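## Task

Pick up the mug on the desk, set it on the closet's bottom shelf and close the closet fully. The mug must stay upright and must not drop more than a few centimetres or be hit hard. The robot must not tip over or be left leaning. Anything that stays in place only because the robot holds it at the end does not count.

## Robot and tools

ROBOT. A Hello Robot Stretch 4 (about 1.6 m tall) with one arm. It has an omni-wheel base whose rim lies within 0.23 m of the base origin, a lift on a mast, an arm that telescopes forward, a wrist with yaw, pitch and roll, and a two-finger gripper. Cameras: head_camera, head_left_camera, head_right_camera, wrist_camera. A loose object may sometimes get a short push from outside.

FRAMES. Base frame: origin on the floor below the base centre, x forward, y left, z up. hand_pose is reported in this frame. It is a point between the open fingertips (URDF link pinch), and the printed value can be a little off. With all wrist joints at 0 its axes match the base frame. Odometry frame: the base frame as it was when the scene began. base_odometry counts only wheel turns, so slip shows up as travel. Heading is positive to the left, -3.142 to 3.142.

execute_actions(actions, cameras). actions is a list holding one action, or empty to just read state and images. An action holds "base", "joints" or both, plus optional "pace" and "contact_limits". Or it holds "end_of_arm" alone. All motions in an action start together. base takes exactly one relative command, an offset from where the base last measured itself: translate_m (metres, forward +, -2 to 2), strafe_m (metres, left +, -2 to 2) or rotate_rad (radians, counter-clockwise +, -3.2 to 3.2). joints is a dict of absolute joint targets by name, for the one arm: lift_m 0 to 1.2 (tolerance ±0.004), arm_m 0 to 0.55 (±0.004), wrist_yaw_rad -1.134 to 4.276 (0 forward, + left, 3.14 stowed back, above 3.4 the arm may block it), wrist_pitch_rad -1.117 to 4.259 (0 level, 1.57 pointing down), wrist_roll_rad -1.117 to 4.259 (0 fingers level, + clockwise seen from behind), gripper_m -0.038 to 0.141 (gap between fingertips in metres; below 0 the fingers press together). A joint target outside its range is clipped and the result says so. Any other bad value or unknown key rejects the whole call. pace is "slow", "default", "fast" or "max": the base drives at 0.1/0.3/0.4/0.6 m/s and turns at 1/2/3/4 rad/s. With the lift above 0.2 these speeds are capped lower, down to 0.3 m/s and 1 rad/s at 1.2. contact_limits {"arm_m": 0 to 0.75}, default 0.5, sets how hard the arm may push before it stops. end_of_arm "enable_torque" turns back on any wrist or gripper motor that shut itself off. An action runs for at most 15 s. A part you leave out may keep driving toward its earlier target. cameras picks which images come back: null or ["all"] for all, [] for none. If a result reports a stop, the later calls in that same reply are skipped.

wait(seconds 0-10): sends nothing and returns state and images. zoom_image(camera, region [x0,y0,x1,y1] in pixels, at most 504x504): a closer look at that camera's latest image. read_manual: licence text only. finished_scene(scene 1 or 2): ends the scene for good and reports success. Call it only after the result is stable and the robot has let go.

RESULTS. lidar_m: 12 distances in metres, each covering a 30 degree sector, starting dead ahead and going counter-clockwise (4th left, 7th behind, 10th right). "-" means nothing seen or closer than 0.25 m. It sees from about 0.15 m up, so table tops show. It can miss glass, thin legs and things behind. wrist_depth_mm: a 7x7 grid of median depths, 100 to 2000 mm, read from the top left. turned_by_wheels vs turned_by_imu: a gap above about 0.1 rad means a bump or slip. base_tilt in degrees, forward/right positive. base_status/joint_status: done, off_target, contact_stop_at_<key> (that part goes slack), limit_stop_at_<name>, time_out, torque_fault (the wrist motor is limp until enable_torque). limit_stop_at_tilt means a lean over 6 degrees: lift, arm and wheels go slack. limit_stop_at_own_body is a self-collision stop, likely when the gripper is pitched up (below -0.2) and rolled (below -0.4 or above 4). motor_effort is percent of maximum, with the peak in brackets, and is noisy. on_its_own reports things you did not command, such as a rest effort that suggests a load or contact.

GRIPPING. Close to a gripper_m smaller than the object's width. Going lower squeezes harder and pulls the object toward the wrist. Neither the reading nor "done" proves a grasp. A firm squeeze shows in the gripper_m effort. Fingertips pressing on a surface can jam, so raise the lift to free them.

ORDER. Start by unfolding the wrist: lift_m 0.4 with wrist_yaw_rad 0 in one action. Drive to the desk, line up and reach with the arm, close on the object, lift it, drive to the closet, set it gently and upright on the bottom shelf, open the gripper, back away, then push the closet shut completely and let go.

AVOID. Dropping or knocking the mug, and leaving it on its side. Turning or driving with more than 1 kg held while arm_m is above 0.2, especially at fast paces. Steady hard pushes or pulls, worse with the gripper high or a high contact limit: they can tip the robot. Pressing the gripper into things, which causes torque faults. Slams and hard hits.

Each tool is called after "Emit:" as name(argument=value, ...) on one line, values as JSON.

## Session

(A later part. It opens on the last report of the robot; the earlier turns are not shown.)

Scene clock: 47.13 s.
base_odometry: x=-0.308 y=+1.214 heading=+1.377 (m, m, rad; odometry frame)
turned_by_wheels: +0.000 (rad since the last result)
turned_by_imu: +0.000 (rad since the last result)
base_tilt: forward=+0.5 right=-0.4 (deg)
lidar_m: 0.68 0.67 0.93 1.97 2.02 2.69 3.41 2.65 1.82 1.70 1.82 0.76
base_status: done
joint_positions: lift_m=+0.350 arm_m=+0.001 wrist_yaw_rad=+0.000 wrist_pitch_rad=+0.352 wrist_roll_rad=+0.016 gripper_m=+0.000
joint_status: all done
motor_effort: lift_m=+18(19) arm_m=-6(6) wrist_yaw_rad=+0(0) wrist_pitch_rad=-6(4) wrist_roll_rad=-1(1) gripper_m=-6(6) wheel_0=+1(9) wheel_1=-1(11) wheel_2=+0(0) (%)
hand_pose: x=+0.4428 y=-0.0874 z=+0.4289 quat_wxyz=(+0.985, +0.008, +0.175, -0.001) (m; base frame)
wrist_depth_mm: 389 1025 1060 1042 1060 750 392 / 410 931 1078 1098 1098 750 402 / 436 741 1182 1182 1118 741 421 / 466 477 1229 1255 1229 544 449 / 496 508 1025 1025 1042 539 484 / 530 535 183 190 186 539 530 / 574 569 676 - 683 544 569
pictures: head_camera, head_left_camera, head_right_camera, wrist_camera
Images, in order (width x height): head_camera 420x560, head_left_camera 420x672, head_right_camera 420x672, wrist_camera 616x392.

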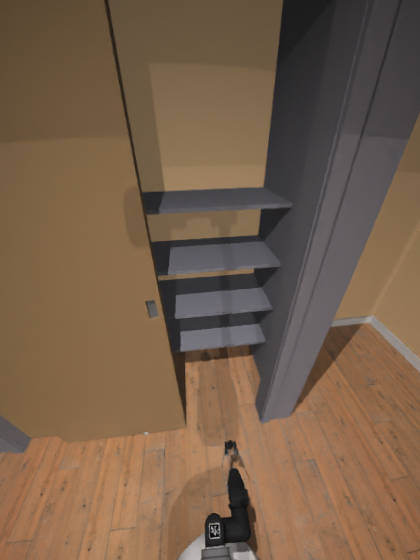

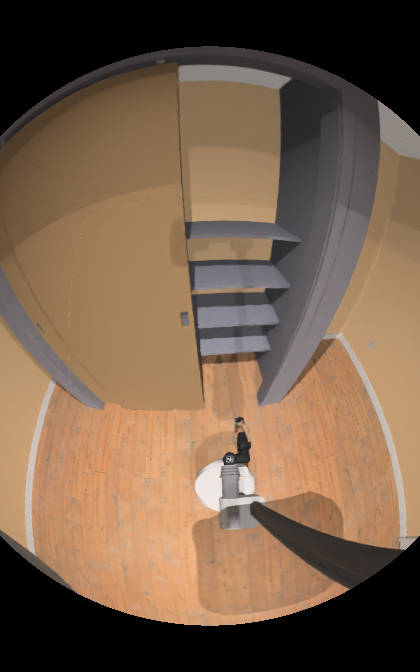

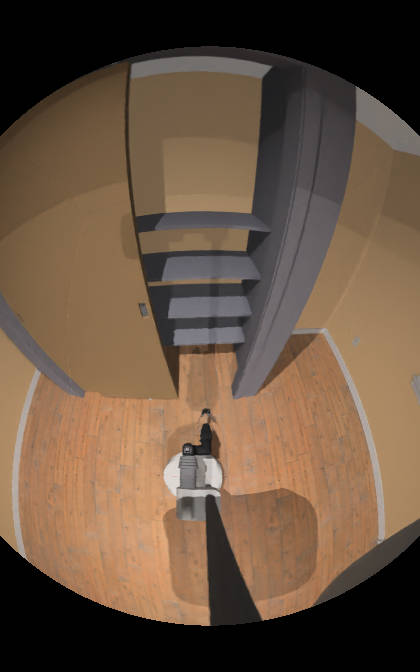

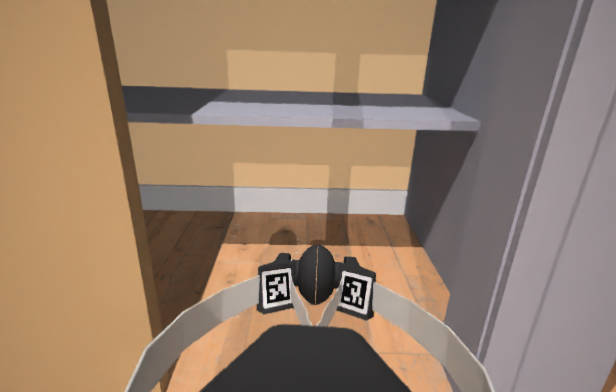

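Emit:
execute_actions(actions=[{"base":{"rotate_rad":3.1},"joints":{"lift_m":0.75,"wrist_pitch_rad":0,"gripper_m":0.12}}], cameras=[])

Emit:
execute_actions(actions=[{"base":{"translate_m":1.5}}])

Scene clock: 50.10 s.
base_odometry: x=-0.308 y=+1.214 heading=-1.807 (m, m, rad; odometry frame)
turned_by_wheels: +3.100 (rad since the last result)
turned_by_imu: +3.138 (rad since the last result)
base_tilt: forward=+0.1 right=-0.3 (deg)
lidar_m: 2.56 2.63 1.83 1.72 1.80 0.72 0.67 0.66 0.87 1.98 2.02 2.60
base_status: done
joint_positions: lift_m=+0.750 arm_m=+0.001 wrist_yaw_rad=+0.000 wrist_pitch_rad=+0.003 wrist_roll_rad=+0.016 gripper_m=+0.120
joint_status: all done
motor_effort: lift_m=+21(20) arm_m=-6(6) wrist_yaw_rad=-1(1) wrist_pitch_rad=-7(11) wrist_roll_rad=-1(1) gripper_m=-2(7) wheel_0=-4(9) wheel_1=-1(9) wheel_2=-1(9) (%)
hand_pose: x=+0.4605 y=-0.0874 z=+0.9272 quat_wxyz=(+1.000, +0.008, +0.001, +0.000) (m; base frame)
wrist_depth_mm: - - - - - - - / - - - - - - - / - - - - - - - / - - - - - - - / - - - - - - - / - - - - - - - / 1808 1756 1983 - - 1921 -
pictures: none
No camera images: the call's "cameras" was empty. Leave "cameras" out to get every camera's image.

Scene clock: 56.60 s.
base_odometry: x=-0.658 y=-0.245 heading=-1.806 (m, m, rad; odometry frame)
turned_by_wheels: +0.000 (rad since the last result)
turned_by_imu: +0.001 (rad since the last result)
base_tilt: forward=+0.2 right=-0.3 (deg)
lidar_m: 1.08 1.09 1.45 1.85 1.93 2.45 2.13 2.20 2.00 1.83 1.89 2.00
base_status: done
joint_positions: lift_m=+0.750 arm_m=+0.001 wrist_yaw_rad=+0.000 wrist_pitch_rad=+0.003 wrist_roll_rad=+0.016 gripper_m=+0.120
joint_status: not commanded
motor_effort: lift_m=+20(21) arm_m=-6(6) wrist_yaw_rad=+0(1) wrist_pitch_rad=-8(8) wrist_roll_rad=-1(1) gripper_m=+0(1) wheel_0=+3(6) wheel_1=+2(8) wheel_2=+0(9) (%)
hand_pose: x=+0.4605 y=-0.0874 z=+0.9274 quat_wxyz=(+1.000, +0.008, +0.001, +0.000) (m; base frame)
wrist_depth_mm: 1537 1576 1618 1576 1661 1708 1708 / 1576 1576 1618 1661 1618 1661 1708 / 1576 1576 1661 1661 1661 1661 1708 / 1618 1661 1661 1661 1661 1756 1708 / 1098 1138 1205 1661 1708 1708 1756 / 1618 1618 1229 1661 1661 1708 1756 / 1618 1618 1661 - 1756 1756 1756
pictures: head_camera, head_left_camera, head_right_camera, wrist_camera
Images, in order (width x height): head_camera 420x560, head_left_camera 420x672, head_right_camera 420x672, wrist_camera 616x392.

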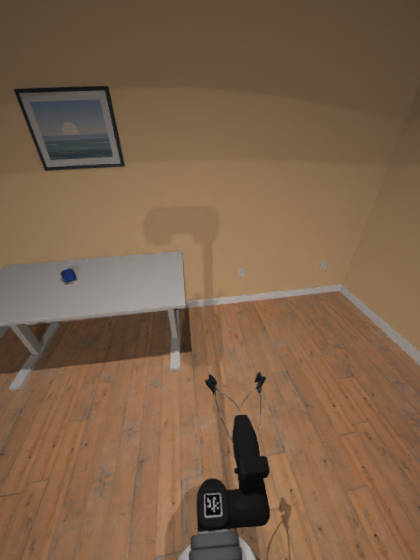

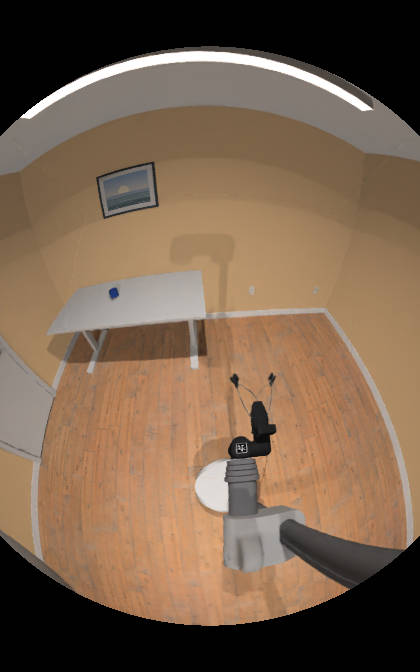

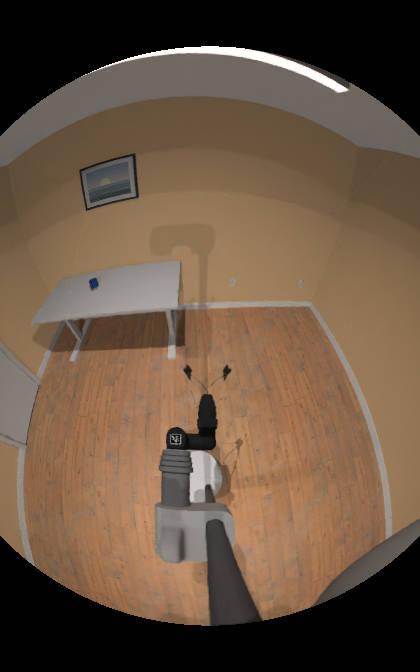

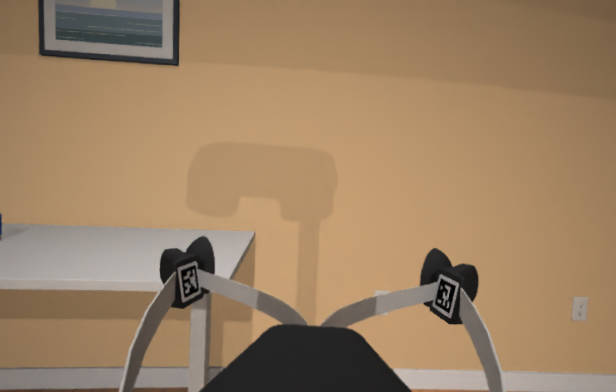

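Emit:
execute_actions(actions=[{"base":{"strafe_m":1.0}}])

Scene clock: 61.33 s.
base_odometry: x=+0.314 y=-0.478 heading=-1.806 (m, m, rad; odometry frame)
turned_by_wheels: +0.000 (rad since the last result)
turned_by_imu: +0.004 (rad since the last result)
base_tilt: forward=+0.3 right=-0.5 (deg)
lidar_m: 0.97 1.01 0.94 0.86 0.90 1.19 2.27 2.26 2.97 2.84 2.80 1.05
base_status: done
joint_positions: lift_m=+0.750 arm_m=+0.001 wrist_yaw_rad=+0.000 wrist_pitch_rad=+0.003 wrist_roll_rad=+0.016 gripper_m=+0.120
joint_status: not commanded
motor_effort: lift_m=+20(20) arm_m=-6(6) wrist_yaw_rad=-1(0) wrist_pitch_rad=-7(7) wrist_roll_rad=-1(1) gripper_m=-2(1) wheel_0=-1(10) wheel_1=+1(11) wheel_2=+0(1) (%)
hand_pose: x=+0.4604 y=-0.0874 z=+0.9274 quat_wxyz=(+1.000, +0.008, +0.001, +0.000) (m; base frame)
wrist_depth_mm: 1464 1499 1499 1537 1537 1576 1618 / 1464 1499 1499 1537 1576 1618 1618 / 1499 1537 1537 1576 1537 1618 1618 / 1499 1499 1537 1576 1618 1661 1618 / 1397 1118 1042 1160 1308 1366 1661 / 1499 820 1576 798 878 820 991 / 1576 1537 1576 - 1618 1661 1708
pictures: head_camera, head_left_camera, head_right_camera, wrist_camera
Images, in order (width x height): head_camera 420x560, head_left_camera 420x672, head_right_camera 420x672, wrist_camera 616x392.

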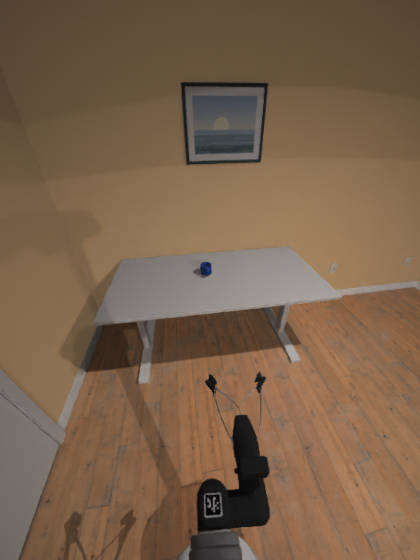

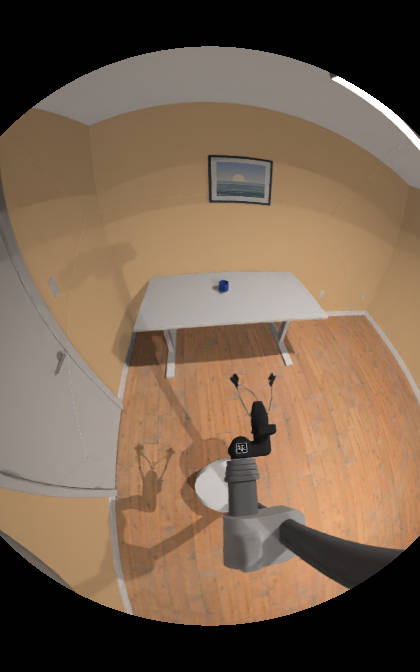

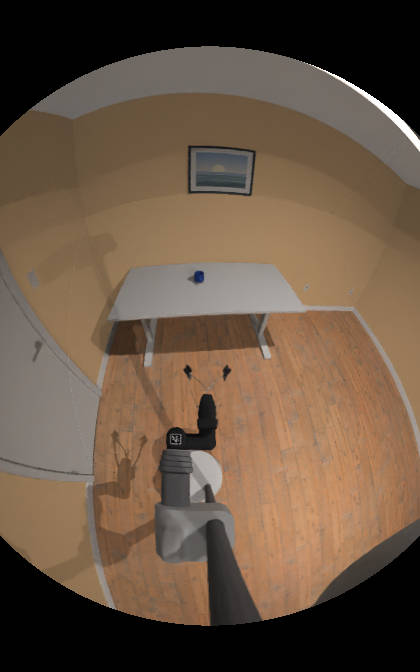

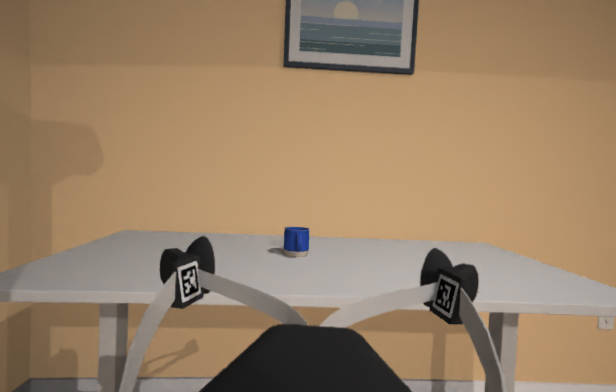

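Emit:
execute_actions(actions=[{"base":{"strafe_m":0.06},"joints":{"lift_m":0.6}}], cameras=[])

Emit:
execute_actions(actions=[{"base":{"translate_m":0.5},"joints":{"arm_m":0.15}}], cameras=["wrist_camera"])

Scene clock: 63.13 s.
base_odometry: x=+0.373 y=-0.492 heading=-1.806 (m, m, rad; odometry frame)
turned_by_wheels: +0.000 (rad since the last result)
turned_by_imu: +0.001 (rad since the last result)
base_tilt: forward=+0.1 right=-0.2 (deg)
lidar_m: 0.96 1.01 0.88 0.80 0.87 1.12 2.29 2.27 3.00 2.91 2.78 1.03
base_status: done
joint_positions: lift_m=+0.600 arm_m=+0.001 wrist_yaw_rad=+0.000 wrist_pitch_rad=+0.003 wrist_roll_rad=+0.016 gripper_m=+0.120
joint_status: all done
motor_effort: lift_m=+17(18) arm_m=-6(6) wrist_yaw_rad=+0(1) wrist_pitch_rad=-8(7) wrist_roll_rad=-1(1) gripper_m=-1(1) wheel_0=+0(9) wheel_1=+1(7) wheel_2=+0(1) (%)
hand_pose: x=+0.4604 y=-0.0874 z=+0.7776 quat_wxyz=(+1.000, +0.008, +0.001, +0.000) (m; base frame)
wrist_depth_mm: 1499 1499 1499 1499 1537 1537 1618 / 1499 1499 1537 1537 1537 1576 1576 / 1464 1499 1499 1576 1576 1618 1661 / 1366 1499 1537 1308 1576 1618 1661 / 1430 1160 768 1576 1618 891 1661 / 1537 1537 1618 1618 1618 1205 1708 / 1499 1397 1576 - 1618 1464 1661
pictures: none
No camera images: the call's "cameras" was empty. Leave "cameras" out to get every camera's image.

Scene clock: 66.27 s.
base_odometry: x=+0.256 y=-0.978 heading=-1.806 (m, m, rad; odometry frame)
turned_by_wheels: +0.000 (rad since the last result)
turned_by_imu: +0.000 (rad since the last result)
base_tilt: forward=+0.2 right=-0.2 (deg)
lidar_m: 0.49 0.51 0.65 0.81 0.85 1.15 2.66 2.91 3.08 2.85 0.79 0.54
base_status: done
joint_positions: lift_m=+0.600 arm_m=+0.149 wrist_yaw_rad=+0.000 wrist_pitch_rad=+0.002 wrist_roll_rad=+0.016 gripper_m=+0.120
joint_status: all done
motor_effort: lift_m=+17(17) arm_m=+6(6) wrist_yaw_rad=+0(0) wrist_pitch_rad=-7(8) wrist_roll_rad=-1(1) gripper_m=-1(3) wheel_0=+2(7) wheel_1=+1(6) wheel_2=-1(13) (%)
hand_pose: x=+0.6083 y=-0.0874 z=+0.7777 quat_wxyz=(+1.000, +0.008, +0.001, +0.000) (m; base frame)
wrist_depth_mm: 866 878 891 904 917 917 931 / 866 878 904 904 917 931 946 / 878 891 891 917 917 931 976 / 878 891 904 917 931 946 946 / 455 469 436 488 539 580 615 / 281 267 253 278 266 276 334 / 204 196 220 - 226 213 229
pictures: wrist_camera
Images, in order (width x height): wrist_camera 616x392.

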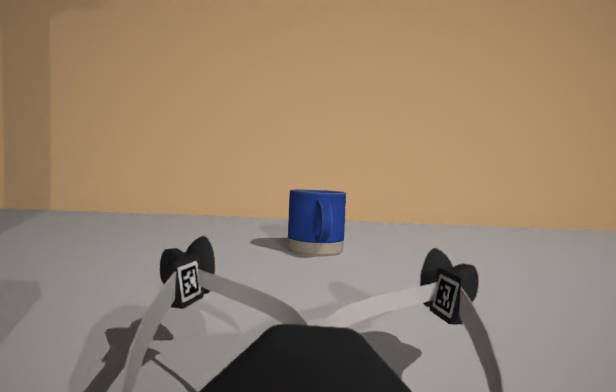

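Emit:
execute_actions(actions=[{"joints":{"arm_m":0.39},"pace":"slow"}], cameras=["wrist_camera"])

Scene clock: 70.00 s.
base_odometry: x=+0.256 y=-0.978 heading=-1.806 (m, m, rad; odometry frame)
turned_by_wheels: +0.000 (rad since the last result)
turned_by_imu: +0.001 (rad since the last result)
base_tilt: forward=+0.2 right=-0.4 (deg)
lidar_m: 0.48 0.51 0.66 0.81 0.87 1.17 2.64 2.95 3.06 2.86 0.77 0.55
base_status: not commanded
joint_positions: lift_m=+0.600 arm_m=+0.389 wrist_yaw_rad=+0.000 wrist_pitch_rad=+0.002 wrist_roll_rad=+0.016 gripper_m=+0.120
joint_status: all done
motor_effort: lift_m=+17(17) arm_m=+6(6) wrist_yaw_rad=+0(0) wrist_pitch_rad=-8(6) wrist_roll_rad=-1(1) gripper_m=-2(0) wheel_0=+2(2) wheel_1=+1(1) wheel_2=-2(2) (%)
hand_pose: x=+0.8483 y=-0.0874 z=+0.7777 quat_wxyz=(+1.000, +0.008, +0.001, +0.000) (m; base frame)
wrist_depth_mm: 634 647 654 661 668 676 691 / 640 647 661 668 676 691 699 / 647 661 668 668 691 699 707 / 647 661 676 676 691 707 715 / 452 469 436 246 477 574 615 / 279 265 251 219 264 274 330 / 202 195 218 - 224 211 228
pictures: wrist_camera
Images, in order (width x height): wrist_camera 616x392.

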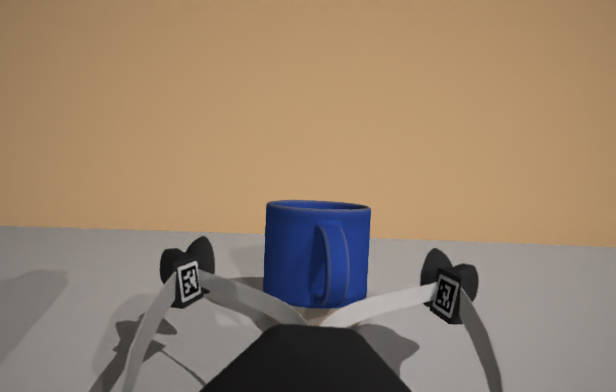

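Emit:
execute_actions(actions=[{"joints":{"arm_m":0.42},"pace":"slow"}], cameras=[])

Emit:
execute_actions(actions=[{"joints":{"gripper_m":0.03},"pace":"slow"}], cameras=[])

Emit:
execute_actions(actions=[{"joints":{"lift_m":0.66},"pace":"slow"}], cameras=["wrist_camera","head_camera"])

Scene clock: 71.47 s.
base_odometry: x=+0.256 y=-0.978 heading=-1.806 (m, m, rad; odometry frame)
turned_by_wheels: +0.000 (rad since the last result)
turned_by_imu: +0.000 (rad since the last result)
base_tilt: forward=+0.3 right=-0.3 (deg)
lidar_m: 0.47 0.50 0.68 0.80 0.87 1.17 2.67 2.91 3.04 2.86 0.78 0.52
base_status: not commanded
joint_positions: lift_m=+0.600 arm_m=+0.419 wrist_yaw_rad=+0.000 wrist_pitch_rad=+0.002 wrist_roll_rad=+0.016 gripper_m=+0.120
joint_status: all done
motor_effort: lift_m=+17(17) arm_m=+6(7) wrist_yaw_rad=+0(0) wrist_pitch_rad=-7(7) wrist_roll_rad=-1(1) gripper_m=+0(2) wheel_0=+1(2) wheel_1=+1(1) wheel_2=-2(2) (%)
hand_pose: x=+0.8783 y=-0.0874 z=+0.7777 quat_wxyz=(+1.000, +0.008, +0.001, +0.000) (m; base frame)
wrist_depth_mm: 609 621 621 634 640 654 661 / 615 621 634 640 647 661 668 / 615 627 640 640 654 668 676 / 627 634 640 640 661 668 683 / 449 466 436 216 466 574 615 / 279 266 249 185 239 274 332 / 202 195 219 - 224 211 227
pictures: none
No camera images: the call's "cameras" was empty. Leave "cameras" out to get every camera's image.

Scene clock: 75.13 s.
base_odometry: x=+0.256 y=-0.978 heading=-1.806 (m, m, rad; odometry frame)
turned_by_wheels: +0.000 (rad since the last result)
turned_by_imu: +0.001 (rad since the last result)
base_tilt: forward=+0.2 right=-0.4 (deg)
lidar_m: 0.49 0.47 0.67 0.82 0.87 1.19 2.63 2.93 3.08 2.87 0.79 0.51
base_status: not commanded
joint_positions: lift_m=+0.600 arm_m=+0.419 wrist_yaw_rad=+0.000 wrist_pitch_rad=+0.002 wrist_roll_rad=+0.016 gripper_m=+0.030
joint_status: all done
motor_effort: lift_m=+17(17) arm_m=+6(6) wrist_yaw_rad=-2(2) wrist_pitch_rad=-7(7) wrist_roll_rad=-1(1) gripper_m=-21(20) wheel_0=+2(2) wheel_1=+1(1) wheel_2=-2(2) (%)
hand_pose: x=+0.8784 y=-0.0873 z=+0.7777 quat_wxyz=(+1.000, +0.008, +0.001, +0.000) (m; base frame)
wrist_depth_mm: 609 615 627 634 647 647 661 / 615 621 627 634 647 661 668 / 615 627 634 647 654 668 676 / 627 627 640 647 654 668 676 / 452 466 484 212 469 569 621 / 278 281 191 212 191 320 330 / 202 193 219 - 224 206 228
pictures: none
No camera images: the call's "cameras" was empty. Leave "cameras" out to get every camera's image.

Scene clock: 76.50 s.
base_odometry: x=+0.256 y=-0.978 heading=-1.806 (m, m, rad; odometry frame)
turned_by_wheels: +0.000 (rad since the last result)
turned_by_imu: +0.000 (rad since the last result)
base_tilt: forward=+0.4 right=-0.4 (deg)
lidar_m: 0.49 0.49 0.67 0.82 0.86 1.17 2.65 2.92 3.07 2.85 0.75 0.53
base_status: not commanded
joint_positions: lift_m=+0.660 arm_m=+0.419 wrist_yaw_rad=+0.000 wrist_pitch_rad=+0.007 wrist_roll_rad=+0.016 gripper_m=+0.030
joint_status: all done
motor_effort: lift_m=+23(27) arm_m=+6(6) wrist_yaw_rad=-1(2) wrist_pitch_rad=-20(20) wrist_roll_rad=-1(1) gripper_m=-22(22) wheel_0=+2(1) wheel_1=+1(1) wheel_2=-2(1) (%)
hand_pose: x=+0.8784 y=-0.0873 z=+0.8360 quat_wxyz=(+1.000, +0.008, +0.003, +0.000) (m; base frame)
wrist_depth_mm: 609 615 621 634 640 647 661 / 609 627 627 640 647 654 668 / 621 627 640 647 654 661 668 / 621 634 647 647 661 668 683 / 627 640 647 212 668 676 691 / 421 424 190 211 191 480 500 / 307 294 332 - 330 314 343
pictures: head_camera, wrist_camera
Images, in order (width x height): head_camera 420x560, wrist_camera 616x392.

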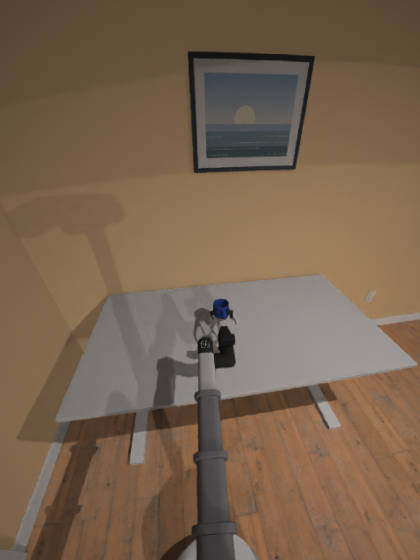

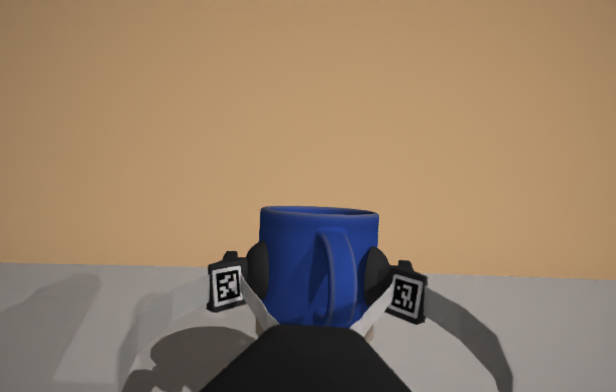

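Emit:
execute_actions(actions=[{"base":{"translate_m":-0.6},"joints":{"arm_m":0.0}}], cameras=[])

Emit:
execute_actions(actions=[{"base":{"strafe_m":-1.06}}], cameras=[])

Emit:
execute_actions(actions=[{"base":{"rotate_rad":3.07},"joints":{"lift_m":0.36}}], cameras=[])

Emit:
execute_actions(actions=[{"base":{"translate_m":1.1}}])

Scene clock: 80.10 s.
base_odometry: x=+0.396 y=-0.395 heading=-1.807 (m, m, rad; odometry frame)
turned_by_wheels: +0.000 (rad since the last result)
turned_by_imu: +0.002 (rad since the last result)
base_tilt: forward=+0.4 right=-0.3 (deg)
lidar_m: 0.52 1.11 0.87 0.80 0.84 1.11 2.18 2.19 2.85 2.89 2.94 1.17
base_status: done
joint_positions: lift_m=+0.660 arm_m=+0.001 wrist_yaw_rad=+0.000 wrist_pitch_rad=+0.007 wrist_roll_rad=+0.016 gripper_m=+0.030
joint_status: all done
motor_effort: lift_m=+23(22) arm_m=-6(6) wrist_yaw_rad=+0(2) wrist_pitch_rad=-19(21) wrist_roll_rad=-1(1) gripper_m=-20(21) wheel_0=-2(6) wheel_1=-3(7) wheel_2=-1(13) (%)
hand_pose: x=+0.4604 y=-0.0875 z=+0.8359 quat_wxyz=(+1.000, +0.008, +0.003, +0.000) (m; base frame)
wrist_depth_mm: 1430 1576 1576 1576 1576 1661 1661 / 1464 1576 1618 1618 1661 1661 1661 / 1464 1576 1618 1708 1661 1708 1708 / 1464 1618 1708 1661 1708 1708 1756 / 1366 1229 991 212 904 1255 1708 / 1499 1618 191 212 191 1308 1808 / 1464 1430 1661 - 1708 1618 1808
pictures: none
No camera images: the call's "cameras" was empty. Leave "cameras" out to get every camera's image.

Scene clock: 84.97 s.
base_odometry: x=-0.634 y=-0.147 heading=-1.807 (m, m, rad; odometry frame)
turned_by_wheels: +0.000 (rad since the last result)
turned_by_imu: +0.000 (rad since the last result)
base_tilt: forward=+0.2 right=-0.3 (deg)
lidar_m: 0.52 1.18 1.57 1.85 1.91 2.42 2.05 2.06 1.98 1.85 1.89 2.10
base_status: done
joint_positions: lift_m=+0.660 arm_m=+0.001 wrist_yaw_rad=+0.000 wrist_pitch_rad=+0.007 wrist_roll_rad=+0.016 gripper_m=+0.030
joint_status: not commanded
motor_effort: lift_m=+23(23) arm_m=-6(6) wrist_yaw_rad=-1(1) wrist_pitch_rad=-20(19) wrist_roll_rad=-1(1) gripper_m=-21(22) wheel_0=+1(10) wheel_1=+1(11) wheel_2=+0(2) (%)
hand_pose: x=+0.4604 y=-0.0874 z=+0.8360 quat_wxyz=(+1.000, +0.008, +0.003, +0.000) (m; base frame)
wrist_depth_mm: 1661 1661 1708 1708 1708 1756 1808 / 1661 1708 1708 1708 1756 1756 1808 / 1661 1661 1708 1708 1808 1863 1808 / 1661 1708 1756 1756 1808 1808 1863 / 1708 1708 991 212 1756 1808 1863 / 1708 1708 190 212 191 1863 1921 / 1661 1618 1661 - 1808 1661 1863
pictures: none
No camera images: the call's "cameras" was empty. Leave "cameras" out to get every camera's image.

Scene clock: 87.80 s.
base_odometry: x=-0.634 y=-0.147 heading=+1.263 (m, m, rad; odometry frame)
turned_by_wheels: +3.070 (rad since the last result)
turned_by_imu: +3.108 (rad since the last result)
base_tilt: forward=+0.2 right=-0.3 (deg)
lidar_m: 2.05 2.07 2.03 1.84 1.87 2.12 1.18 1.18 1.48 1.84 1.91 2.30
base_status: done
joint_positions: lift_m=+0.360 arm_m=+0.001 wrist_yaw_rad=+0.000 wrist_pitch_rad=+0.007 wrist_roll_rad=+0.016 gripper_m=+0.030
joint_status: all done
motor_effort: lift_m=+18(20) arm_m=-6(6) wrist_yaw_rad=-1(3) wrist_pitch_rad=-20(20) wrist_roll_rad=-1(1) gripper_m=-22(22) wheel_0=-1(9) wheel_1=-1(5) wheel_2=-3(10) (%)
hand_pose: x=+0.4605 y=-0.0874 z=+0.5363 quat_wxyz=(+1.000, +0.008, +0.003, +0.000) (m; base frame)
wrist_depth_mm: 1756 1708 1756 - - - - / 1708 1756 1756 - - - - / 1756 1756 1756 - - - - / 1808 1756 1808 - - - - / 1756 1756 1808 212 - - - / 1537 1430 191 212 190 1708 1756 / 1078 1042 1160 - 1205 1118 1205
pictures: none
No camera images: the call's "cameras" was empty. Leave "cameras" out to get every camera's image.

Scene clock: 92.93 s.
base_odometry: x=-0.301 y=+0.901 heading=+1.263 (m, m, rad; odometry frame)
turned_by_wheels: +0.000 (rad since the last result)
turned_by_imu: +0.000 (rad since the last result)
base_tilt: forward=+0.2 right=-0.3 (deg)
lidar_m: 1.00 1.01 1.20 2.02 2.06 2.53 3.06 2.29 1.90 1.66 1.69 1.05
base_status: done
joint_positions: lift_m=+0.360 arm_m=+0.001 wrist_yaw_rad=+0.000 wrist_pitch_rad=+0.007 wrist_roll_rad=+0.016 gripper_m=+0.030
joint_status: not commanded
motor_effort: lift_m=+19(19) arm_m=-6(6) wrist_yaw_rad=-1(1) wrist_pitch_rad=-20(20) wrist_roll_rad=-1(1) gripper_m=-20(21) wheel_0=+1(6) wheel_1=+3(6) wheel_2=+1(12) (%)
hand_pose: x=+0.4605 y=-0.0874 z=+0.5363 quat_wxyz=(+1.000, +0.008, +0.003, +0.000) (m; base frame)
wrist_depth_mm: 683 1025 1160 1229 759 1537 1618 / 699 1366 1430 1464 759 1576 1618 / 707 1060 1430 1464 768 1618 1661 / 707 1281 1464 1464 788 1576 1618 / 723 1060 1464 212 768 1618 1661 / 723 741 191 212 191 1576 1661 / 723 750 1182 - 798 1042 1229
pictures: head_camera, head_left_camera, head_right_camera, wrist_camera
Images, in order (width x height): head_camera 420x560, head_left_camera 420x672, head_right_camera 420x672, wrist_camera 616x392.

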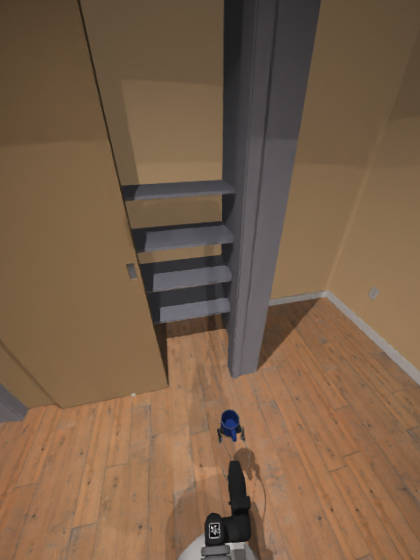

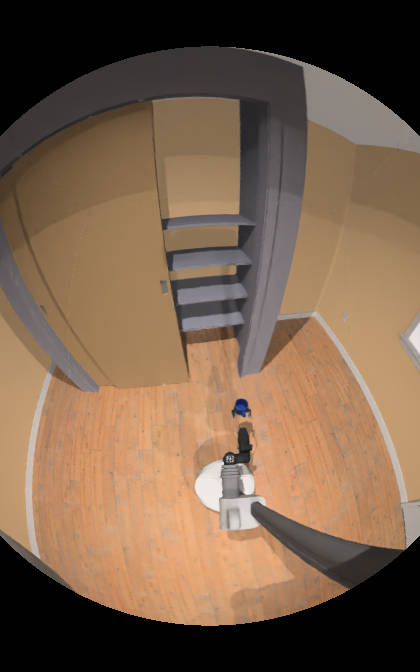

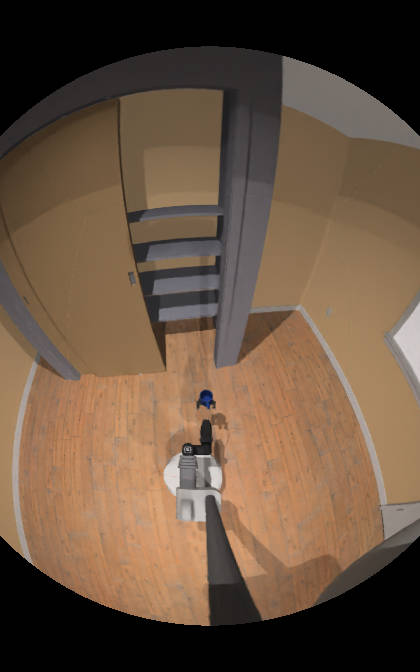

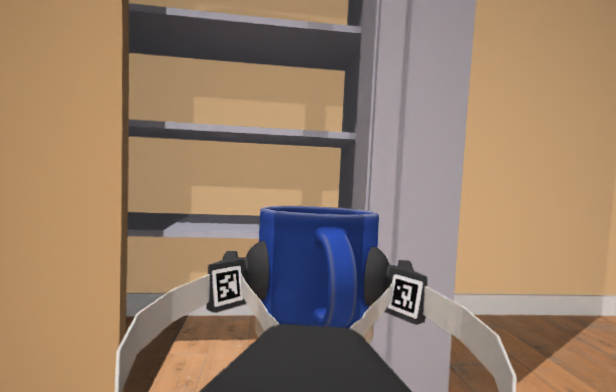

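Emit:
execute_actions(actions=[{"base":{"rotate_rad":0.09}}], cameras=[])

Emit:
execute_actions(actions=[{"base":{"strafe_m":0.13}}], cameras=[])

Emit:
execute_actions(actions=[{"base":{"translate_m":0.4}}], cameras=["head_camera","wrist_camera"])

Scene clock: 93.73 s.
base_odometry: x=-0.301 y=+0.901 heading=+1.353 (m, m, rad; odometry frame)
turned_by_wheels: +0.090 (rad since the last result)
turned_by_imu: +0.091 (rad since the last result)
base_tilt: forward=+0.4 right=-0.3 (deg)
lidar_m: 0.99 1.00 1.33 2.01 2.08 2.76 3.07 2.29 1.83 1.69 1.74 1.00
base_status: done
joint_positions: lift_m=+0.360 arm_m=+0.001 wrist_yaw_rad=+0.000 wrist_pitch_rad=+0.007 wrist_roll_rad=+0.016 gripper_m=+0.030
joint_status: not commanded
motor_effort: lift_m=+19(19) arm_m=-6(6) wrist_yaw_rad=-1(4) wrist_pitch_rad=-20(20) wrist_roll_rad=-1(1) gripper_m=-22(20) wheel_0=-2(7) wheel_1=+0(5) wheel_2=-1(9) (%)
hand_pose: x=+0.4604 y=-0.0874 z=+0.5363 quat_wxyz=(+1.000, +0.008, +0.003, +0.000) (m; base frame)
wrist_depth_mm: 715 723 1160 1229 1042 723 1464 / 723 732 1430 1464 1281 741 1499 / 723 741 1464 1464 1078 741 1464 / 750 741 1430 1464 866 750 1499 / 750 750 1464 212 741 759 1537 / 750 759 190 211 190 768 1537 / 759 768 1182 - 750 759 1205
pictures: none
No camera images: the call's "cameras" was empty. Leave "cameras" out to get every camera's image.

Scene clock: 95.37 s.
base_odometry: x=-0.428 y=+0.929 heading=+1.353 (m, m, rad; odometry frame)
turned_by_wheels: +0.000 (rad since the last result)
turned_by_imu: +0.000 (rad since the last result)
base_tilt: forward=+0.3 right=-0.2 (deg)
lidar_m: 0.96 0.98 1.36 1.88 1.93 2.51 2.61 2.32 1.95 1.80 1.84 1.04
base_status: done
joint_positions: lift_m=+0.360 arm_m=+0.001 wrist_yaw_rad=+0.000 wrist_pitch_rad=+0.007 wrist_roll_rad=+0.016 gripper_m=+0.030
joint_status: not commanded
motor_effort: lift_m=+19(19) arm_m=-6(6) wrist_yaw_rad=-1(0) wrist_pitch_rad=-19(20) wrist_roll_rad=-1(1) gripper_m=-20(21) wheel_0=-2(10) wheel_1=+0(11) wheel_2=+0(2) (%)
hand_pose: x=+0.4604 y=-0.0874 z=+0.5363 quat_wxyz=(+1.000, +0.008, +0.003, +0.000) (m; base frame)
wrist_depth_mm: 715 707 723 1255 1205 750 732 / 715 723 732 1464 1464 732 732 / 723 723 732 1430 1464 732 732 / 723 732 741 1464 1499 741 750 / 732 750 750 212 1098 759 759 / 750 741 190 211 191 750 768 / 750 759 768 - 1182 768 1098
pictures: none
No camera images: the call's "cameras" was empty. Leave "cameras" out to get every camera's image.

Scene clock: 98.20 s.
base_odometry: x=-0.342 y=+1.320 heading=+1.353 (m, m, rad; odometry frame)
turned_by_wheels: +0.000 (rad since the last result)
turned_by_imu: +0.000 (rad since the last result)
base_tilt: forward=+0.3 right=-0.3 (deg)
lidar_m: 0.54 0.57 0.78 1.91 1.96 2.57 3.50 2.74 1.89 1.78 0.84 0.70
base_status: done
joint_positions: lift_m=+0.360 arm_m=+0.001 wrist_yaw_rad=+0.000 wrist_pitch_rad=+0.007 wrist_roll_rad=+0.016 gripper_m=+0.030
joint_status: not commanded
motor_effort: lift_m=+19(19) arm_m=-6(6) wrist_yaw_rad=-1(0) wrist_pitch_rad=-20(19) wrist_roll_rad=-1(1) gripper_m=-22(21) wheel_0=+2(6) wheel_1=+3(4) wheel_2=+0(11) (%)
hand_pose: x=+0.4604 y=-0.0874 z=+0.5362 quat_wxyz=(+1.000, +0.008, +0.003, +0.000) (m; base frame)
wrist_depth_mm: 329 332 1025 1025 1025 878 621 / 332 336 1042 1060 1042 878 609 / 336 340 1060 1060 1060 759 609 / 340 342 1060 1060 1060 854 603 / 342 345 788 212 778 798 597 / 345 349 191 211 190 699 530 / 349 351 1078 - 1118 741 525
pictures: head_camera, wrist_camera
Images, in order (width x height): head_camera 420x560, wrist_camera 616x392.

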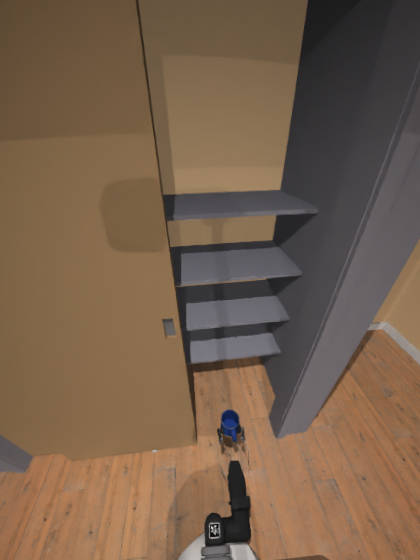

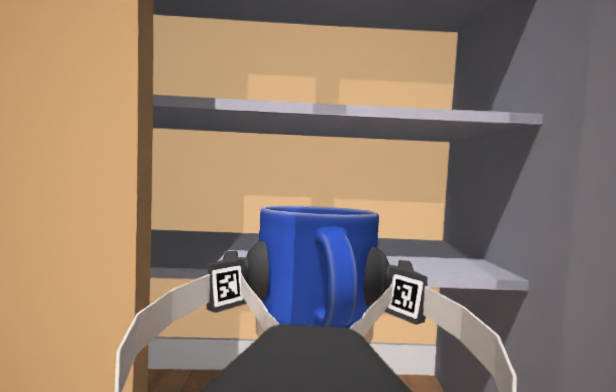

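Emit:
execute_actions(actions=[{"base":{"translate_m":0.2},"joints":{"lift_m":0.3},"pace":"slow"}], cameras=[])

Emit:
execute_actions(actions=[{"joints":{"arm_m":0.37},"pace":"slow"}], cameras=[])

Emit:
execute_actions(actions=[{"joints":{"lift_m":0.27},"pace":"slow"}], cameras=["head_camera","wrist_camera"])

Scene clock: 101.63 s.
base_odometry: x=-0.299 y=+1.515 heading=+1.353 (m, m, rad; odometry frame)
turned_by_wheels: +0.000 (rad since the last result)
turned_by_imu: +0.001 (rad since the last result)
base_tilt: forward=+0.3 right=-0.5 (deg)
lidar_m: 0.34 0.37 0.49 1.14 1.97 2.59 3.72 2.72 1.88 1.76 0.56 0.58
base_status: done
joint_positions: lift_m=+0.300 arm_m=+0.001 wrist_yaw_rad=+0.000 wrist_pitch_rad=+0.007 wrist_roll_rad=+0.016 gripper_m=+0.030
joint_status: all done
motor_effort: lift_m=+18(21) arm_m=-6(6) wrist_yaw_rad=+0(0) wrist_pitch_rad=-20(19) wrist_roll_rad=-1(1) gripper_m=-22(21) wheel_0=+2(5) wheel_1=+2(6) wheel_2=-3(8) (%)
hand_pose: x=+0.4604 y=-0.0874 z=+0.4763 quat_wxyz=(+1.000, +0.008, +0.003, +0.000) (m; base frame)
wrist_depth_mm: 466 488 473 496 484 768 544 / 809 750 715 683 661 627 559 / 842 854 854 866 866 842 591 / 854 854 866 866 891 831 585 / 500 517 535 212 517 634 559 / 866 866 191 211 190 683 559 / 866 866 878 - 891 723 559
pictures: none
No camera images: the call's "cameras" was empty. Leave "cameras" out to get every camera's image.

Scene clock: 106.60 s.
base_odometry: x=-0.299 y=+1.515 heading=+1.353 (m, m, rad; odometry frame)
turned_by_wheels: +0.000 (rad since the last result)
turned_by_imu: +0.001 (rad since the last result)
base_tilt: forward=+0.3 right=-0.5 (deg)
lidar_m: 0.36 0.38 0.51 1.16 1.96 2.59 3.71 2.75 1.91 1.78 0.57 0.55
base_status: not commanded
joint_positions: lift_m=+0.300 arm_m=+0.369 wrist_yaw_rad=+0.000 wrist_pitch_rad=+0.007 wrist_roll_rad=+0.016 gripper_m=+0.030
joint_status: all done
motor_effort: lift_m=+18(18) arm_m=+6(7) wrist_yaw_rad=+0(1) wrist_pitch_rad=-20(19) wrist_roll_rad=-1(1) gripper_m=-22(20) wheel_0=+2(2) wheel_1=+2(2) wheel_2=-3(3) (%)
hand_pose: x=+0.8283 y=-0.0874 z=+0.4763 quat_wxyz=(+1.000, +0.008, +0.003, +0.000) (m; base frame)
wrist_depth_mm: 477 455 436 424 418 407 399 / 480 484 488 492 496 496 500 / 484 488 496 496 500 508 508 / 492 492 496 504 504 512 517 / 492 496 500 212 508 512 517 / 304 307 190 212 191 349 359 / 222 213 240 - 239 227 249
pictures: none
No camera images: the call's "cameras" was empty. Leave "cameras" out to get every camera's image.

Scene clock: 107.67 s.
base_odometry: x=-0.299 y=+1.515 heading=+1.353 (m, m, rad; odometry frame)
turned_by_wheels: +0.000 (rad since the last result)
turned_by_imu: +0.000 (rad since the last result)
base_tilt: forward=+0.2 right=-0.3 (deg)
lidar_m: 0.36 0.36 0.53 1.09 1.97 2.61 3.72 2.73 1.89 1.79 0.53 0.57
base_status: not commanded
joint_positions: lift_m=+0.271 arm_m=+0.369 wrist_yaw_rad=-0.002 wrist_pitch_rad=-0.016 wrist_roll_rad=+0.016 gripper_m=+0.030
joint_status: all done
on_its_own: wrist_pitch_rad is at rest, and its effort (+47) is outside its rest range (-23 to +23)
motor_effort: lift_m=+11(16) arm_m=+6(6) wrist_yaw_rad=+4(4) wrist_pitch_rad=+47(46) wrist_roll_rad=-1(1) gripper_m=-21(22) wheel_0=+2(2) wheel_1=+1(2) wheel_2=-3(4) (%)
hand_pose: x=+0.8281 y=-0.0879 z=+0.4536 quat_wxyz=(+1.000, +0.008, -0.008, -0.001) (m; base frame)
wrist_depth_mm: 484 466 452 439 430 418 413 / 488 492 496 496 504 504 512 / 488 496 500 504 504 512 512 / 484 492 500 500 508 517 512 / 469 496 496 212 439 512 517 / 273 258 193 210 189 317 334 / 194 187 211 - 218 200 222
pictures: head_camera, wrist_camera
Images, in order (width x height): head_camera 420x560, wrist_camera 616x392.

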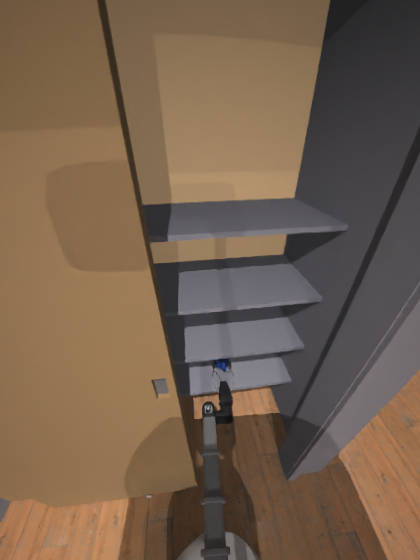

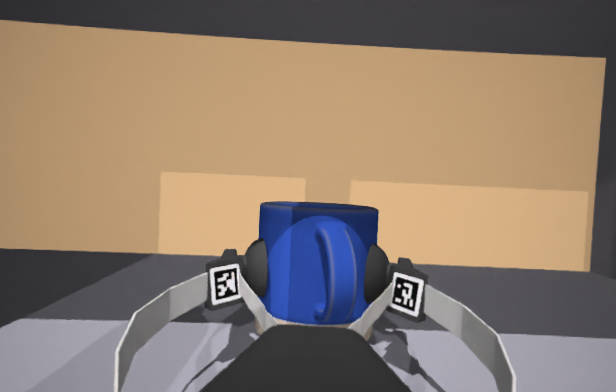

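Pressing down; ease up and release.

Emit:
execute_actions(actions=[{"joints":{"lift_m":0.285},"pace":"slow"}], cameras=[])

Emit:
execute_actions(actions=[{"joints":{"gripper_m":0.12},"pace":"slow"}], cameras=[])

Emit:
execute_actions(actions=[{"joints":{"arm_m":0.0}}], cameras=["head_camera","wrist_camera"])

Scene clock: 108.60 s.
base_odometry: x=-0.299 y=+1.515 heading=+1.353 (m, m, rad; odometry frame)
turned_by_wheels: +0.000 (rad since the last result)
turned_by_imu: +0.000 (rad since the last result)
base_tilt: forward=+0.3 right=-0.2 (deg)
lidar_m: 0.36 0.38 0.52 1.15 1.97 2.61 3.70 2.73 1.91 1.78 0.57 0.57
base_status: not commanded
joint_positions: lift_m=+0.285 arm_m=+0.369 wrist_yaw_rad=+0.000 wrist_pitch_rad=+0.001 wrist_roll_rad=+0.016 gripper_m=+0.030
joint_status: all done
motor_effort: lift_m=+22(20) arm_m=+6(6) wrist_yaw_rad=+0(4) wrist_pitch_rad=-2(47) wrist_roll_rad=-1(1) gripper_m=-21(20) wheel_0=+2(2) wheel_1=+2(2) wheel_2=-3(4) (%)
hand_pose: x=+0.8283 y=-0.0875 z=+0.4627 quat_wxyz=(+1.000, +0.008, +0.000, +0.000) (m; base frame)
wrist_depth_mm: 477 484 466 449 439 427 424 / 484 488 488 492 496 500 504 / 484 492 492 496 500 508 508 / 492 496 500 500 508 508 517 / 452 466 480 213 469 512 517 / 276 279 191 212 190 317 329 / 200 192 216 - 222 205 226
pictures: none
No camera images: the call's "cameras" was empty. Leave "cameras" out to get every camera's image.

Scene clock: 112.27 s.
base_odometry: x=-0.299 y=+1.515 heading=+1.353 (m, m, rad; odometry frame)
turned_by_wheels: +0.000 (rad since the last result)
turned_by_imu: +0.001 (rad since the last result)
base_tilt: forward=+0.2 right=-0.3 (deg)
lidar_m: 0.37 0.35 0.51 1.15 1.97 2.60 3.70 2.74 1.88 1.79 0.54 0.58
base_status: not commanded
joint_positions: lift_m=+0.285 arm_m=+0.369 wrist_yaw_rad=+0.000 wrist_pitch_rad=+0.002 wrist_roll_rad=+0.016 gripper_m=+0.120
joint_status: all done
motor_effort: lift_m=+21(22) arm_m=+6(6) wrist_yaw_rad=+1(1) wrist_pitch_rad=-5(6) wrist_roll_rad=-1(1) gripper_m=-2(22) wheel_0=+2(2) wheel_1=+2(2) wheel_2=-3(3) (%)
hand_pose: x=+0.8283 y=-0.0875 z=+0.4625 quat_wxyz=(+1.000, +0.008, +0.001, +0.000) (m; base frame)
wrist_depth_mm: 477 484 466 452 442 433 427 / 480 488 492 492 496 504 500 / 484 488 496 500 500 504 508 / 492 496 500 500 504 512 508 / 445 459 427 216 462 512 521 / 274 263 247 185 237 270 327 / 200 192 216 - 221 208 225
pictures: none
No camera images: the call's "cameras" was empty. Leave "cameras" out to get every camera's image.

Scene clock: 114.47 s.
base_odometry: x=-0.299 y=+1.515 heading=+1.353 (m, m, rad; odometry frame)
turned_by_wheels: +0.000 (rad since the last result)
turned_by_imu: +0.001 (rad since the last result)
base_tilt: forward=+0.3 right=-0.4 (deg)
lidar_m: 0.37 0.37 0.49 1.15 1.97 2.59 3.70 2.74 1.89 1.78 0.54 0.57
base_status: not commanded
joint_positions: lift_m=+0.285 arm_m=+0.001 wrist_yaw_rad=+0.000 wrist_pitch_rad=+0.003 wrist_roll_rad=+0.016 gripper_m=+0.120
joint_status: all done
motor_effort: lift_m=+22(22) arm_m=-6(6) wrist_yaw_rad=+0(0) wrist_pitch_rad=-7(7) wrist_roll_rad=-1(1) gripper_m=-1(1) wheel_0=+2(2) wheel_1=+2(2) wheel_2=-3(3) (%)
hand_pose: x=+0.4605 y=-0.0874 z=+0.4623 quat_wxyz=(+1.000, +0.008, +0.001, +0.000) (m; base frame)
wrist_depth_mm: 496 477 496 484 508 500 488 / 842 809 759 723 691 668 585 / 854 854 854 854 866 854 591 / 842 866 854 878 878 842 585 / 517 539 500 525 539 574 539 / 866 878 878 891 891 691 574 / 866 866 866 - 891 759 564
pictures: head_camera, wrist_camera
Images, in order (width x height): head_camera 420x560, wrist_camera 616x392.

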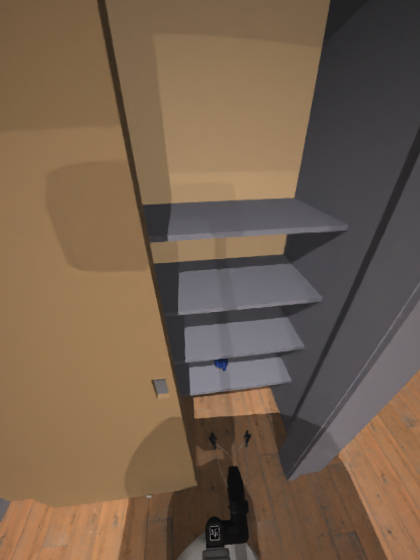

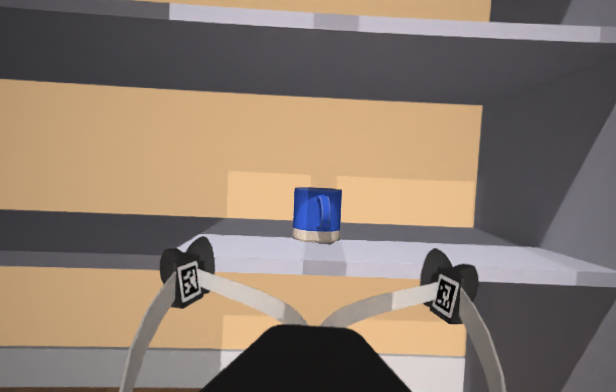

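Emit:
execute_actions(actions=[{"base":{"translate_m":-0.25}}], cameras=[])

Emit:
execute_actions(actions=[{"base":{"strafe_m":0.2},"joints":{"lift_m":0.86,"gripper_m":0}}], cameras=["wrist_camera"])

Scene clock: 116.87 s.
base_odometry: x=-0.353 y=+1.271 heading=+1.353 (m, m, rad; odometry frame)
turned_by_wheels: +0.000 (rad since the last result)
turned_by_imu: +0.001 (rad since the last result)
base_tilt: forward=+0.4 right=-0.3 (deg)
lidar_m: 0.61 0.62 0.82 1.91 1.94 2.58 3.45 2.75 1.87 1.78 1.89 0.76
base_status: done
joint_positions: lift_m=+0.285 arm_m=+0.001 wrist_yaw_rad=+0.000 wrist_pitch_rad=+0.003 wrist_roll_rad=+0.016 gripper_m=+0.120
joint_status: not commanded
motor_effort: lift_m=+22(22) arm_m=-6(6) wrist_yaw_rad=+0(1) wrist_pitch_rad=-7(7) wrist_roll_rad=+0(1) gripper_m=-1(2) wheel_0=-1(6) wheel_1=+0(8) wheel_2=+1(10) (%)
hand_pose: x=+0.4604 y=-0.0874 z=+0.4623 quat_wxyz=(+1.000, +0.008, +0.001, +0.000) (m; base frame)
wrist_depth_mm: 377 382 1078 1098 1098 904 564 / 379 387 866 820 904 778 488 / 382 389 1118 1098 1118 878 480 / 387 392 1098 1118 1138 866 477 / 392 397 707 1138 809 750 469 / 394 397 1118 1138 1160 707 469 / 399 402 1042 - 1060 788 466
pictures: none
No camera images: the call's "cameras" was empty. Leave "cameras" out to get every camera's image.

Scene clock: 120.07 s.
base_odometry: x=-0.548 y=+1.314 heading=+1.353 (m, m, rad; odometry frame)
turned_by_wheels: +0.000 (rad since the last result)
turned_by_imu: +0.002 (rad since the last result)
base_tilt: forward=+0.3 right=-0.3 (deg)
lidar_m: 0.60 0.61 0.83 1.70 1.77 2.33 3.46 2.75 2.11 1.97 0.87 0.88
base_status: done
joint_positions: lift_m=+0.860 arm_m=+0.001 wrist_yaw_rad=+0.000 wrist_pitch_rad=+0.003 wrist_roll_rad=+0.016 gripper_m=+0.000
joint_status: all done
motor_effort: lift_m=+22(24) arm_m=-6(6) wrist_yaw_rad=+0(0) wrist_pitch_rad=-8(7) wrist_roll_rad=-1(1) gripper_m=-5(8) wheel_0=+0(8) wheel_1=+0(9) wheel_2=+0(1) (%)
hand_pose: x=+0.4604 y=-0.0874 z=+1.0373 quat_wxyz=(+1.000, +0.008, +0.001, +0.000) (m; base frame)
wrist_depth_mm: 368 370 370 375 1098 1118 904 / 373 373 375 379 831 798 788 / 375 377 377 382 1098 1118 878 / 377 379 384 387 1118 1118 831 / 379 382 387 387 1118 1138 820 / 384 387 183 190 185 1078 854 / 387 389 392 - 778 778 778
pictures: wrist_camera
Images, in order (width x height): wrist_camera 616x392.

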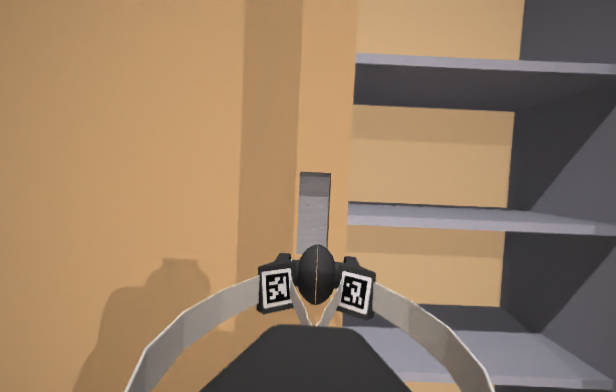

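Emit:
execute_actions(actions=[{"joints":{"arm_m":0.22,"lift_m":0.87},"contact_limits":{"arm_m":0.2},"pace":"slow"}], cameras=["wrist_camera"])

Scene clock: 122.87 s.
base_odometry: x=-0.548 y=+1.314 heading=+1.353 (m, m, rad; odometry frame)
turned_by_wheels: +0.000 (rad since the last result)
turned_by_imu: +0.006 (rad since the last result)
base_tilt: forward=+0.1 right=-0.3 (deg)
lidar_m: 0.59 0.61 0.83 1.71 1.76 2.35 3.45 2.74 2.12 2.00 0.90 0.89
base_status: not commanded
joint_positions: lift_m=+0.870 arm_m=+0.160 wrist_yaw_rad=-0.007 wrist_pitch_rad=+0.001 wrist_roll_rad=+0.016 gripper_m=+0.000
joint_status: arm_m contact_stop (moved +0.159 of +0.219); the others done
on_its_own: arm_m is slack since a contact_stop (your +0.220 is given up); wrist_yaw_rad is at rest, and its effort (+21) is outside its rest range (-13 to +13)
motor_effort: lift_m=+20(19) arm_m=+0(17) wrist_yaw_rad=+21(30) wrist_pitch_rad=-2(7) wrist_roll_rad=-1(1) gripper_m=-5(6) wheel_0=+1(4) wheel_1=+1(5) wheel_2=-6(8) (%)
contact_limits: arm_m 0.2
hand_pose: x=+0.6192 y=-0.0896 z=+1.0479 quat_wxyz=(+1.000, +0.008, +0.000, -0.004) (m; base frame)
wrist_depth_mm: 219 220 220 224 535 946 798 / 220 222 224 225 699 759 750 / 222 224 226 227 946 960 854 / 224 227 228 230 960 960 842 / 226 228 230 230 621 976 723 / 229 229 182 189 183 991 831 / 230 231 234 - 778 741 768
pictures: wrist_camera
Images, in order (width x height): wrist_camera 616x392.

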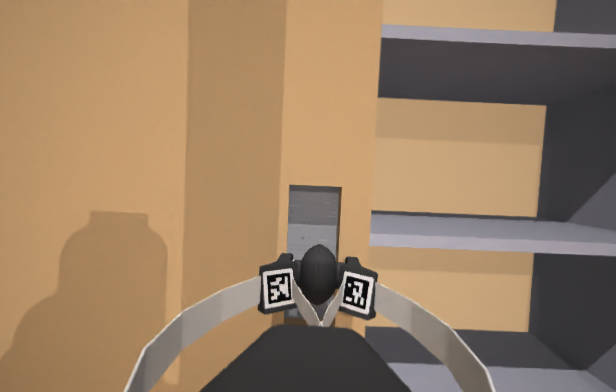

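Emit:
execute_actions(actions=[{"base":{"strafe_m":-0.3},"joints":{"arm_m":0.165},"pace":"slow"}], cameras=["wrist_camera","head_camera"])

Scene clock: 127.03 s.
base_odometry: x=-0.255 y=+1.249 heading=+1.353 (m, m, rad; odometry frame)
turned_by_wheels: +0.000 (rad since the last result)
turned_by_imu: +0.003 (rad since the last result)
base_tilt: forward=+0.3 right=-0.2 (deg)
lidar_m: 0.61 0.64 0.88 1.99 2.08 2.70 3.45 2.58 1.82 1.71 1.77 0.68
base_status: done
joint_positions: lift_m=+0.870 arm_m=+0.164 wrist_yaw_rad=+0.000 wrist_pitch_rad=+0.002 wrist_roll_rad=+0.016 gripper_m=+0.000
joint_status: all done
motor_effort: lift_m=+19(19) arm_m=+6(14) wrist_yaw_rad=-2(49) wrist_pitch_rad=-6(5) wrist_roll_rad=-1(1) gripper_m=-4(14) wheel_0=+1(19) wheel_1=-4(3) wheel_2=+4(7) (%)
hand_pose: x=+0.6234 y=-0.0873 z=+1.0475 quat_wxyz=(+1.000, +0.008, +0.001, +0.000) (m; base frame)
wrist_depth_mm: 228 230 231 233 585 615 484 / 231 232 234 235 788 647 477 / 233 234 236 236 946 683 480 / 235 236 237 241 946 668 480 / 236 238 239 241 891 621 338 / 239 240 183 190 186 654 334 / 241 243 244 - 768 544 327
pictures: head_camera, wrist_camera
Images, in order (width x height): head_camera 420x560, wrist_camera 616x392.

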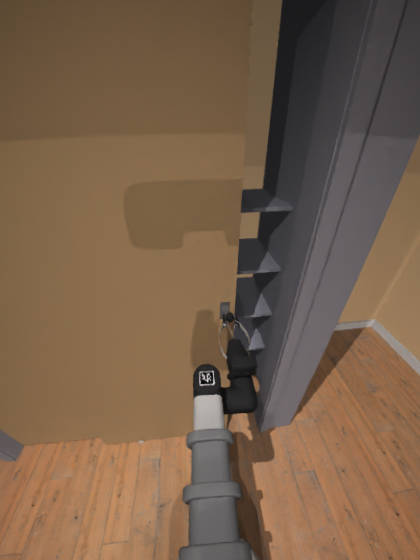

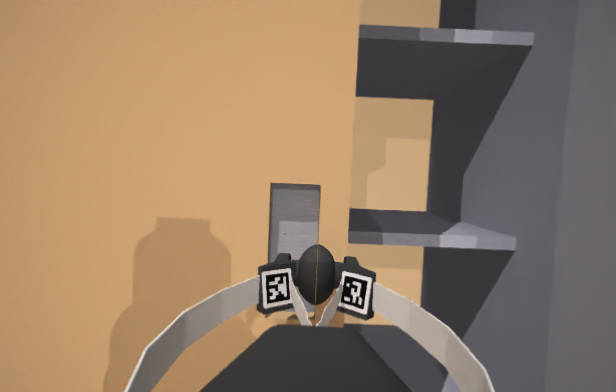

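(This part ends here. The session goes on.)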